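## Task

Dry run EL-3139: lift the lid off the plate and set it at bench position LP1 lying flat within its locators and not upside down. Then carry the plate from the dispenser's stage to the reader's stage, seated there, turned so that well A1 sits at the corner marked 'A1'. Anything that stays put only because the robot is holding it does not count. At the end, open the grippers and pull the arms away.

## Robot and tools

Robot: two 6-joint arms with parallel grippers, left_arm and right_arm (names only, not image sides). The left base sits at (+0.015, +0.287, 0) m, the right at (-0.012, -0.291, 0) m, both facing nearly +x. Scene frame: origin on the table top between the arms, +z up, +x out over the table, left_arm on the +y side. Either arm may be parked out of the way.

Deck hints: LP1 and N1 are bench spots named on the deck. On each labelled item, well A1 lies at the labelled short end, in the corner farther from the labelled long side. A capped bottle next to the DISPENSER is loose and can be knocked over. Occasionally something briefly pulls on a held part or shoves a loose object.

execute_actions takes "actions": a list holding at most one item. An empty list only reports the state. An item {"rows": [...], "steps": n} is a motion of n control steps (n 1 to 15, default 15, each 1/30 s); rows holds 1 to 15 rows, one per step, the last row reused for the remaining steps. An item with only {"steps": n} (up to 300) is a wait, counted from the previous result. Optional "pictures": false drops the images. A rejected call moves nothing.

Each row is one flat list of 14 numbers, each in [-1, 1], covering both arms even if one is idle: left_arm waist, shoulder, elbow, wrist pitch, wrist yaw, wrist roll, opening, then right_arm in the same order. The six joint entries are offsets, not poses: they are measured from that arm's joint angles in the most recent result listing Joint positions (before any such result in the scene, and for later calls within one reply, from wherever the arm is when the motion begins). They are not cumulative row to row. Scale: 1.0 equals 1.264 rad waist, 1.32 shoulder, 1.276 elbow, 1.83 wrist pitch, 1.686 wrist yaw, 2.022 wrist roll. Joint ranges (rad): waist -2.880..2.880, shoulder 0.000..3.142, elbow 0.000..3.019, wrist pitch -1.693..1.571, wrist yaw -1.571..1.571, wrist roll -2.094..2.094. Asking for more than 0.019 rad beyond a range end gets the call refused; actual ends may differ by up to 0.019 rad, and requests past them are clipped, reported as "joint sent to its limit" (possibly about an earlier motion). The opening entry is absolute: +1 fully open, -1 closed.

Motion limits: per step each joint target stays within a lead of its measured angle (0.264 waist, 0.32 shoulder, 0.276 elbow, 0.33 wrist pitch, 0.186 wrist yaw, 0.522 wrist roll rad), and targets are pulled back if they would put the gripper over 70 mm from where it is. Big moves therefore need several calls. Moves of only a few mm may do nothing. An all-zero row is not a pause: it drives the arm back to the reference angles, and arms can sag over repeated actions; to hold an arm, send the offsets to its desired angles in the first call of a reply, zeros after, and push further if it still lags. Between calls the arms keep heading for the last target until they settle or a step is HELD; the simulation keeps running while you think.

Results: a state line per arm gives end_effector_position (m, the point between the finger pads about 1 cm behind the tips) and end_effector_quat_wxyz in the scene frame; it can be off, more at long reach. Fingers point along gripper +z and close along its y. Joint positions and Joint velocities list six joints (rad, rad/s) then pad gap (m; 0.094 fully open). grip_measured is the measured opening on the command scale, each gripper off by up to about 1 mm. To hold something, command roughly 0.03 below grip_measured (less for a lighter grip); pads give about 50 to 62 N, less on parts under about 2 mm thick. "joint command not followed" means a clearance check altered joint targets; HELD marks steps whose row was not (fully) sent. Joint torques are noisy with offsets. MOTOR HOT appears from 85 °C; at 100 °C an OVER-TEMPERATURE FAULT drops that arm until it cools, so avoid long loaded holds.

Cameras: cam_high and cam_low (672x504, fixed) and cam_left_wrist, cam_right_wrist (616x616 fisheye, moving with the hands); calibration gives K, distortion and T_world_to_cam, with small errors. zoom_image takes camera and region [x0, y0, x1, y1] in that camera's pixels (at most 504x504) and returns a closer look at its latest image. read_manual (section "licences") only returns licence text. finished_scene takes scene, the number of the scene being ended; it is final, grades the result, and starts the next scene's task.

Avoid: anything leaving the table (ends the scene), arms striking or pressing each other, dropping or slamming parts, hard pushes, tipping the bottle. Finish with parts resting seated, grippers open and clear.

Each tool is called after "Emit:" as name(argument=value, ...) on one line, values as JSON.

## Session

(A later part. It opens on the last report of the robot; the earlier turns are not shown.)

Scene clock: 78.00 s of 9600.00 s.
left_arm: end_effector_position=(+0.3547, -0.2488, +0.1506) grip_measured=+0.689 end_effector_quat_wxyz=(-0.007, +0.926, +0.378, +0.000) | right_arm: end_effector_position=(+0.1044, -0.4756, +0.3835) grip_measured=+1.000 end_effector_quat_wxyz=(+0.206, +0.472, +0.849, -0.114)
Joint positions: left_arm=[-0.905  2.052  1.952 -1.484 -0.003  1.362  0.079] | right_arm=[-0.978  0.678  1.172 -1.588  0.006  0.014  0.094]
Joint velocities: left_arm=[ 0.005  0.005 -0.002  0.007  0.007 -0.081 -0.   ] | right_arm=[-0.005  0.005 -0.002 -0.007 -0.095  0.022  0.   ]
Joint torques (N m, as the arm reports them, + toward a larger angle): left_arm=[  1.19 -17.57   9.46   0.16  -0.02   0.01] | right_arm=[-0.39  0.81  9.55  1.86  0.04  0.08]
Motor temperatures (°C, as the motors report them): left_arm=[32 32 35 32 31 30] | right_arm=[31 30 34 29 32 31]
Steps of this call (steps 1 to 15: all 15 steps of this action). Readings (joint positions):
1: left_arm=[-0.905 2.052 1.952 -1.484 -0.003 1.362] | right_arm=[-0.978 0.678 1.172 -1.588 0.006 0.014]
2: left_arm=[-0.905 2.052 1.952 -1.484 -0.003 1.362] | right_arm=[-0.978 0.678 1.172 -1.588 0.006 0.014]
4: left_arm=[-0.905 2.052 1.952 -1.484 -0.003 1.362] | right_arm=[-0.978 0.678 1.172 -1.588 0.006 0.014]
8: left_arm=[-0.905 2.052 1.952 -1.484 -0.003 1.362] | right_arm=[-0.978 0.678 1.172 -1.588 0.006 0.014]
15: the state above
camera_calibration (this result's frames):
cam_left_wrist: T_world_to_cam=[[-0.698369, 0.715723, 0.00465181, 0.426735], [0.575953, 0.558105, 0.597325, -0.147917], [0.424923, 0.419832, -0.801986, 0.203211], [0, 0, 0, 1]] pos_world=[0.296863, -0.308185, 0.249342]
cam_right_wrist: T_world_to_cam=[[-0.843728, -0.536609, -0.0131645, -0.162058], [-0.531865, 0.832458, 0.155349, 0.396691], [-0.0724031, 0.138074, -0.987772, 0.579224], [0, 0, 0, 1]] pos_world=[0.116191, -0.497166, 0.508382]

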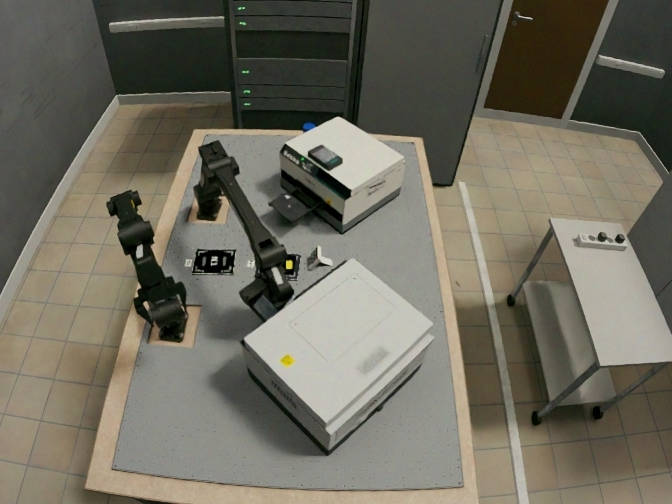

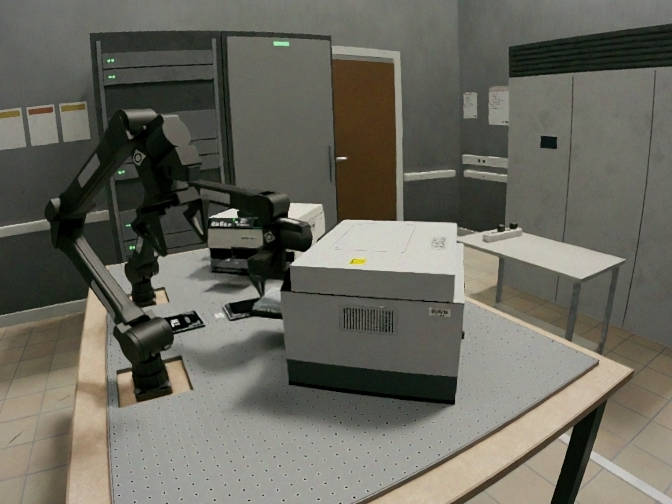

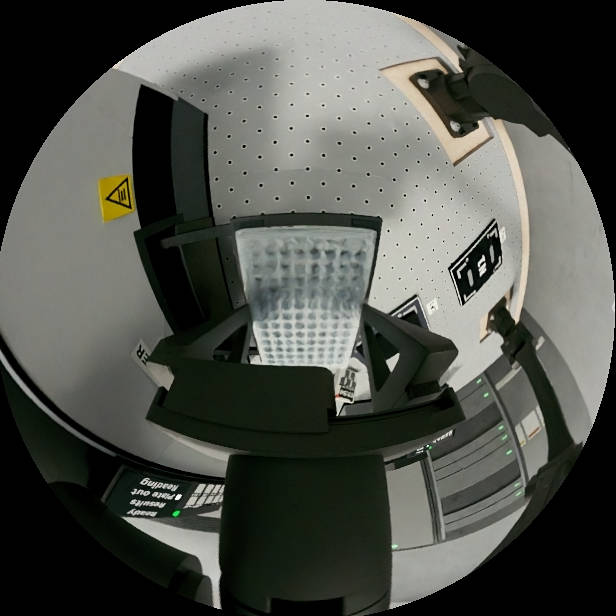

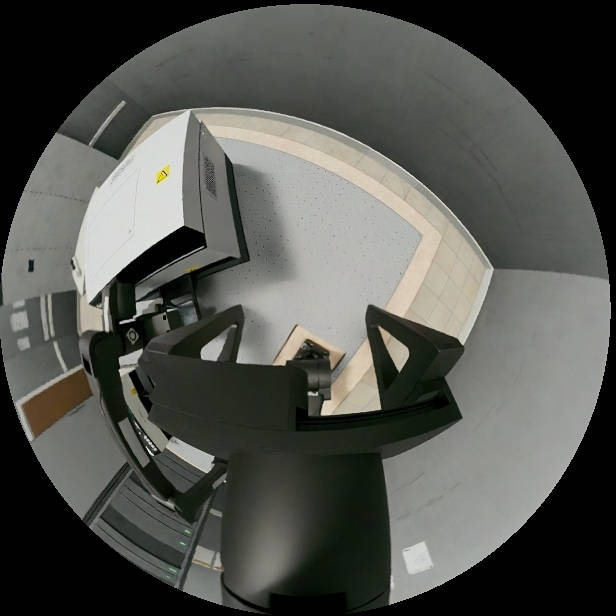

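Release and lift to inspect.

Emit:
execute_actions(actions=[{"rows":[[0,0,0.005,0,0,0,0.72,0,0,0,0,0,0,1],[0,0,0.005,0,0,0,0.76,0,0,0,0,0,0,1],[0,0,0.005,0,0,0,0.8,0,0,0,0,0,0,1],[0,0,0.005,0,0,0,1,0,0,0,0,0,0,1]],"steps":12}], pictures=false)

Emit:
execute_actions(actions=[{"rows":[[0,-0.01,0.04,-0.01,0,0,1,0,0,0,0,0,0,1],[0,-0.02,0.06,-0.03,0,0,1,0,0,0,0,0,0,1],[0,-0.03,0.085,-0.055,0,0,1,0,0,0,0,0,0,1]]}])

Emit:
zoom_image(camera="cam_left_wrist", region=[200,180,420,380])

Emit:
zoom_image(camera="cam_low", region=[230,270,300,330])

Scene clock: 79.50 s of 9600.00 s.
left_arm: end_effector_position=(+0.3547, -0.2488, +0.1506) grip_measured=+1.000 end_effector_quat_wxyz=(-0.007, +0.926, +0.378, +0.000) | right_arm: end_effector_position=(+0.1044, -0.4756, +0.3835) grip_measured=+1.000 end_effector_quat_wxyz=(+0.206, +0.472, +0.849, -0.114)
Joint positions: left_arm=[-0.905  2.052  1.952 -1.484 -0.003  1.362  0.094] | right_arm=[-0.978  0.678  1.172 -1.588  0.006  0.014  0.094]
Joint velocities: left_arm=[ 0.005  0.005 -0.007 -0.027  0.022  0.051  0.   ] | right_arm=[-0.005  0.005  0.002 -0.012 -0.051  0.007  0.   ]
Joint torques (N m, as the arm reports them, + toward a larger angle): left_arm=[  1.66 -20.94  10.01   0.09  -0.03   0.06] | right_arm=[-0.37  0.81  9.55  1.86  0.04  0.08]
Motor temperatures (°C, as the motors report them): left_arm=[32 32 35 32 31 30] | right_arm=[31 30 34 29 32 31]
Steps of this call (steps 1 to 15: the robot went on to your last target; steps 16 to 33: nothing new was sent; steps 34 to 45: all 12 steps of this action). Readings (joint positions):
34: left_arm=[-0.905 2.052 1.952 -1.484 -0.003 1.362] | right_arm=[-0.978 0.678 1.172 -1.588 0.006 0.014]
35: left_arm=[-0.905 2.052 1.952 -1.484 -0.003 1.362] | right_arm=[-0.978 0.678 1.172 -1.588 0.006 0.014]
37: left_arm=[-0.905 2.052 1.952 -1.484 -0.003 1.362] | right_arm=[-0.978 0.678 1.172 -1.588 0.006 0.014]
41: left_arm=[-0.905 2.052 1.952 -1.484 -0.003 1.362] | right_arm=[-0.978 0.678 1.172 -1.588 0.006 0.014]
45: the state above

Scene clock: 80.00 s of 9600.00 s.
left_arm: end_effector_position=(+0.3512, -0.2433, +0.1830) grip_measured=+1.000 end_effector_quat_wxyz=(-0.013, +0.926, +0.378, -0.001) | right_arm: end_effector_position=(+0.1044, -0.4756, +0.3835) grip_measured=+1.000 end_effector_quat_wxyz=(+0.206, +0.472, +0.849, -0.114)
Joint positions: left_arm=[-0.905  2.035  2.008 -1.57  -0.003  1.362  0.094] | right_arm=[-0.978  0.678  1.172 -1.588  0.006  0.014  0.094]
Joint velocities: left_arm=[-0.015 -0.015  0.002 -0.027  0.007 -0.007  0.   ] | right_arm=[ 0.005 -0.005  0.002 -0.027  0.007 -0.037  0.   ]
Joint torques (N m, as the arm reports them, + toward a larger angle): left_arm=[  1.36 -21.81  13.88  -0.4   -0.1    0.02] | right_arm=[-0.39  0.82  9.55  1.86  0.04  0.08]
Motor temperatures (°C, as the motors report them): left_arm=[32 32 35 32 31 30] | right_arm=[31 30 34 29 32 31]
Steps of this call (steps 1 to 15: all 15 steps of this action). Readings (joint positions):
1: left_arm=[-0.905 2.052 1.952 -1.484 -0.003 1.362] | right_arm=[-0.978 0.678 1.172 -1.588 0.006 0.014]
2: left_arm=[-0.905 2.052 1.954 -1.491 -0.003 1.362] | right_arm=[-0.978 0.678 1.172 -1.588 0.006 0.014]
4: left_arm=[-0.905 2.052 1.968 -1.534 -0.003 1.362] | right_arm=[-0.978 0.678 1.172 -1.588 0.006 0.014]
8: left_arm=[-0.905 2.045 2.001 -1.566 -0.003 1.362] | right_arm=[-0.978 0.678 1.172 -1.588 0.006 0.014]
15: the state above
camera_calibration (this result's frames):
cam_left_wrist: T_world_to_cam=[[-0.698303, 0.715619, 0.0162224, 0.418065], [0.579743, 0.552131, 0.599208, -0.171427], [0.419847, 0.427833, -0.800429, 0.231777], [0, 0, 0, 1]] pos_world=[0.294009, -0.303687, 0.28146]
cam_right_wrist: T_world_to_cam=[[-0.843728, -0.536609, -0.0131645, -0.162058], [-0.531865, 0.832458, 0.155349, 0.396691], [-0.0724031, 0.138074, -0.987772, 0.579224], [0, 0, 0, 1]] pos_world=[0.116191, -0.497166, 0.508382]

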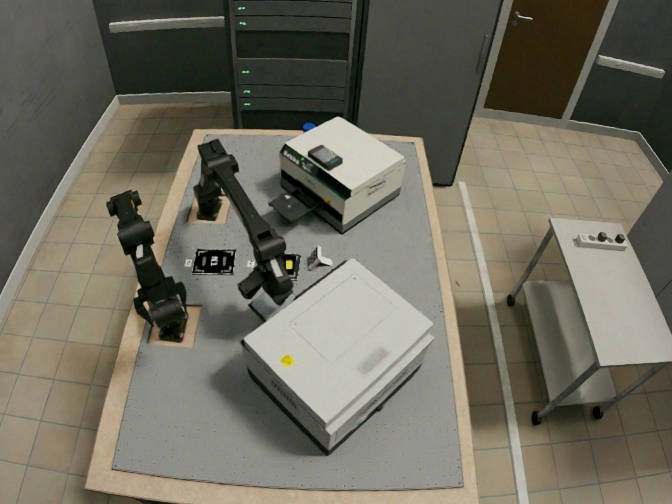

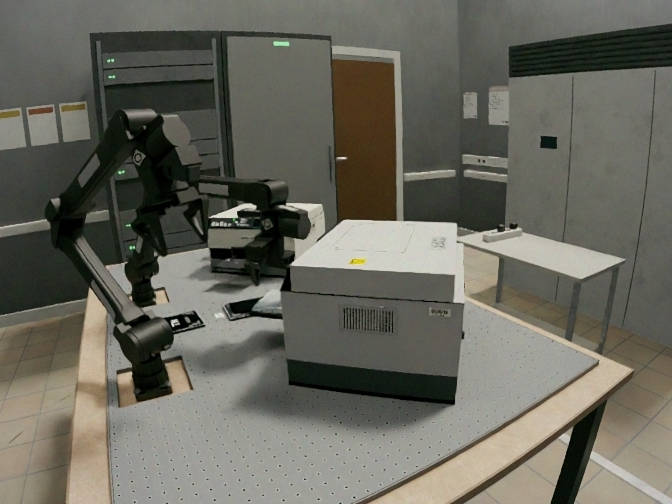

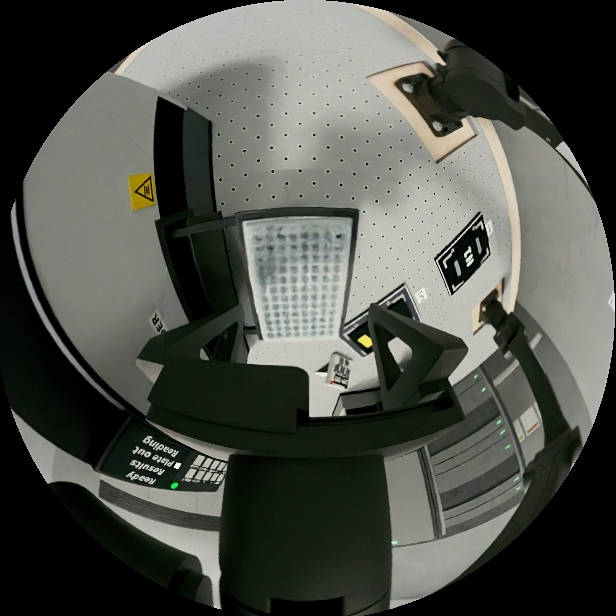

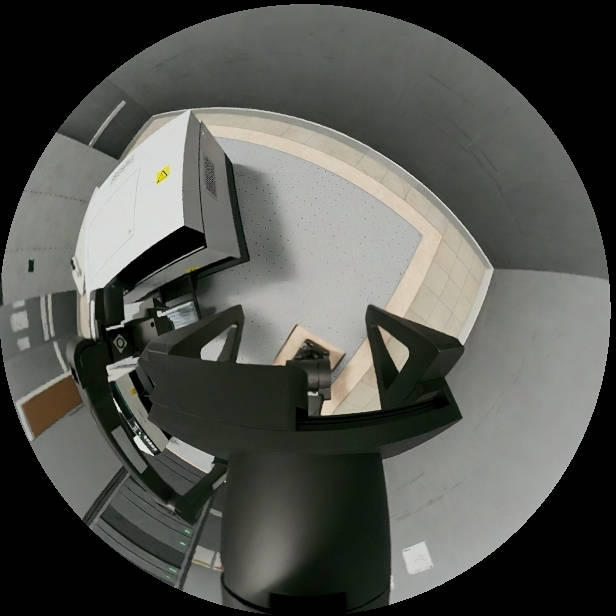

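Region (200, 180, 420, 380) of cam_left_wrist's 616x616 image, scaled by 2.291, with more detail than that image has; it fills the top 458 rows of this view, and the rest is white.

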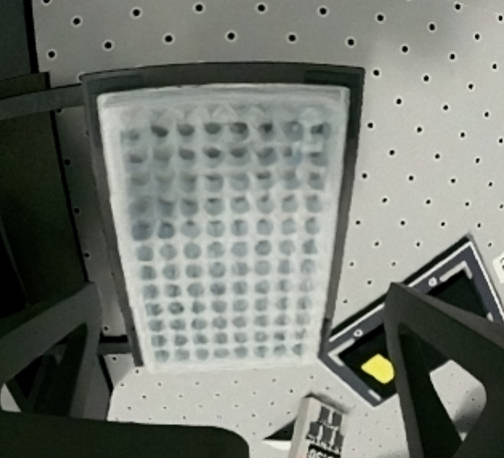

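Region (230, 270, 300, 330) of cam_low's 672x504 image, scaled by 7.200, with more detail than that image has; it fills the top 432 rows of this view, and the rest is white.

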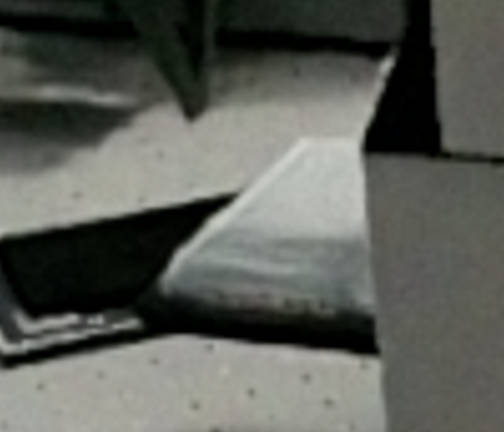

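Emit:
execute_actions(actions=[{"rows":[[0,-0.1,0,0,0,0,1,0,0,0,0,0,0,1],[0,-0.2,-0.1,0.03,0,0,1,0,0,0,0,0,0,1],[0,-0.3,-0.3,0.05,0,-0.2,1,0,0,0,0,0,0,1],[0.12,-0.33,-0.36,0.08,0,-0.7,1,0,0,0,0,0,0,1]]}], pictures=false)

Emit:
execute_actions(actions=[{"steps":30}])

Emit:
zoom_image(camera="cam_left_wrist", region=[180,60,460,330])

Scene clock: 81.47 s of 9600.00 s.
left_arm: end_effector_position=(+0.3499, -0.0839, +0.2513) grip_measured=+1.000 end_effector_quat_wxyz=(+0.046, +0.588, +0.807, -0.007) | right_arm: end_effector_position=(+0.1044, -0.4756, +0.3835) grip_measured=+1.000 end_effector_quat_wxyz=(+0.206, +0.472, +0.849, -0.114)
Joint positions: left_arm=[-0.736  1.585  1.554 -1.447 -0.005  0.423  0.094] | right_arm=[-0.978  0.678  1.172 -1.588  0.006  0.014  0.094]
Joint velocities: left_arm=[ 0.171 -0.337  0.007  0.105 -0.051 -2.777  0.   ] | right_arm=[-0.005 -0.005 -0.007  0.002  0.007 -0.037  0.   ]
Joint torques (N m, as the arm reports them, + toward a larger angle): left_arm=[ -0.61 -11.09   9.48   0.98  -0.07   0.01] | right_arm=[-0.38  0.8   9.55  1.86  0.03  0.08]
Motor temperatures (°C, as the motors report them): left_arm=[32 32 36 32 31 30] | right_arm=[31 30 34 29 32 31]
Steps of this call (steps 1 to 15: the robot went on to your last target; steps 16 to 29: nothing new was sent; steps 30 to 44: all 15 steps of this action). Readings (joint positions):
30: left_arm=[-0.905 2.030 2.008 -1.570 -0.003 1.362] | right_arm=[-0.978 0.678 1.172 -1.588 0.006 0.014]
31: left_arm=[-0.905 2.020 1.992 -1.563 -0.003 1.362] | right_arm=[-0.978 0.678 1.172 -1.588 0.006 0.014]
33: left_arm=[-0.902 1.954 1.892 -1.529 -0.003 1.282] | right_arm=[-0.978 0.678 1.172 -1.588 0.006 0.014]
37: left_arm=[-0.863 1.793 1.688 -1.484 -0.003 1.072] | right_arm=[-0.978 0.678 1.172 -1.588 0.006 0.014]
44: the state above

Scene clock: 82.47 s of 9600.00 s.
left_arm: end_effector_position=(+0.3486, -0.0859, +0.2526) grip_measured=+1.000 end_effector_quat_wxyz=(+0.046, +0.388, +0.920, -0.019) | right_arm: end_effector_position=(+0.1044, -0.4756, +0.3835) grip_measured=+1.000 end_effector_quat_wxyz=(+0.206, +0.472, +0.849, -0.114)
Joint positions: left_arm=[-0.741  1.582  1.553 -1.442 -0.005 -0.043  0.094] | right_arm=[-0.978  0.678  1.172 -1.588  0.006  0.014  0.094]
Joint velocities: left_arm=[ 0.005 -0.005  0.002  0.002  0.022 -0.007  0.   ] | right_arm=[ 0.005  0.005 -0.002 -0.012 -0.051  0.066  0.   ]
Joint torques (N m, as the arm reports them, + toward a larger angle): left_arm=[  0.81 -12.58   9.61   1.28  -0.14  -0.12] | right_arm=[-0.38  0.81  9.55  1.86  0.04  0.08]
Motor temperatures (°C, as the motors report them): left_arm=[32 32 36 32 31 30] | right_arm=[31 30 34 29 32 31]
Steps of this call (steps 1 to 30: the robot went on to your last target). Readings (joint positions):
1: left_arm=[-0.733 1.577 1.554 -1.445 -0.005 0.332] | right_arm=[-0.978 0.678 1.172 -1.588 0.006 0.014]
2: left_arm=[-0.733 1.575 1.554 -1.444 -0.005 0.256] | right_arm=[-0.978 0.678 1.172 -1.588 0.006 0.014]
4: left_arm=[-0.737 1.576 1.553 -1.442 -0.005 0.147] | right_arm=[-0.978 0.678 1.172 -1.588 0.006 0.014]
8: left_arm=[-0.741 1.582 1.553 -1.442 -0.005 0.034] | right_arm=[-0.978 0.678 1.172 -1.588 0.006 0.014]
30: the state above
camera_calibration (this result's frames):
cam_left_wrist: T_world_to_cam=[[-0.715947, -0.698106, -0.00819275, 0.193399], [-0.603803, 0.613257, 0.509252, 0.142033], [-0.350488, 0.369544, -0.860579, 0.500006], [0, 0, 0, 1]] pos_world=[0.399469, -0.136864, 0.359549]
cam_right_wrist: T_world_to_cam=[[-0.843728, -0.536609, -0.0131645, -0.162058], [-0.531865, 0.832458, 0.155349, 0.396691], [-0.0724031, 0.138074, -0.987772, 0.579224], [0, 0, 0, 1]] pos_world=[0.116191, -0.497166, 0.508382]

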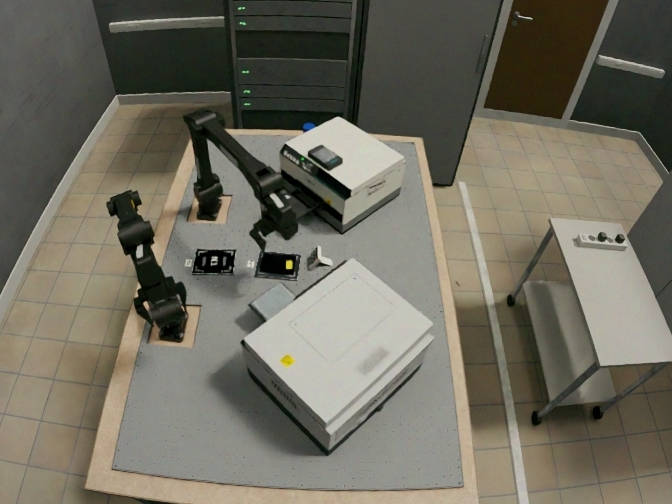

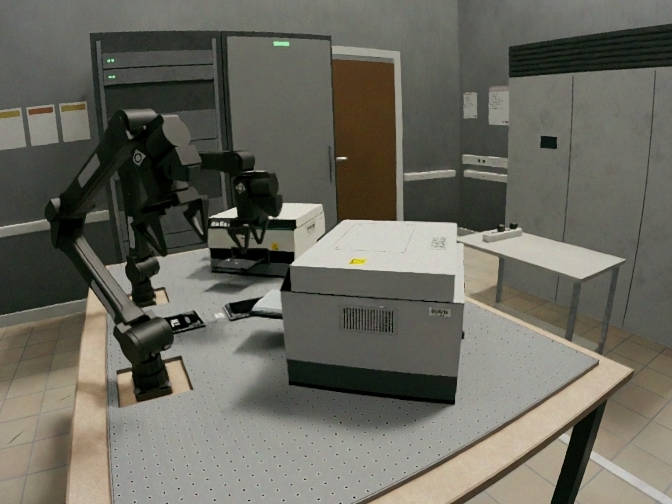

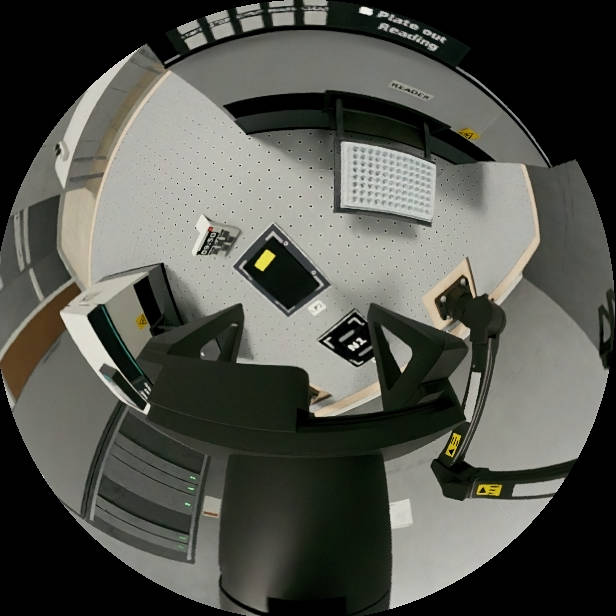

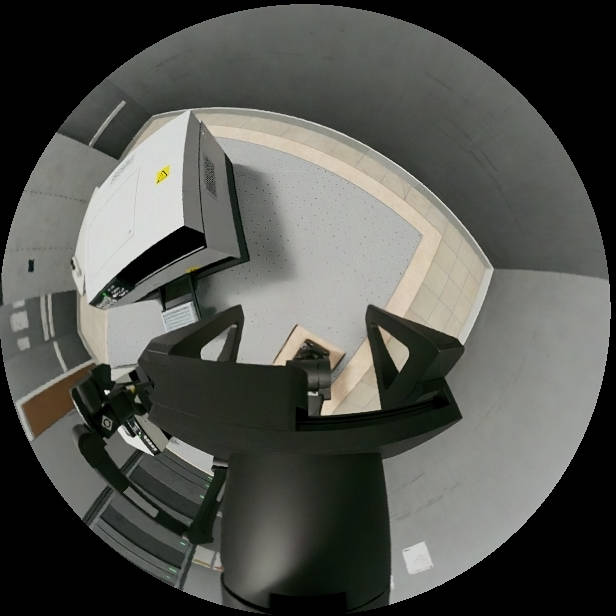

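Region (180, 60, 460, 330) of cam_left_wrist's 616x616 image, scaled by 1.800, with more detail than that image has; it fills the top 486 rows of this view, and the rest is white.

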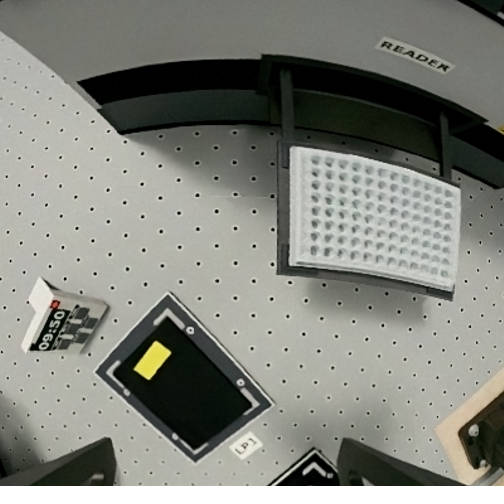

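Emit:
finished_scene(scene=1)

The scene is finished: the task was done.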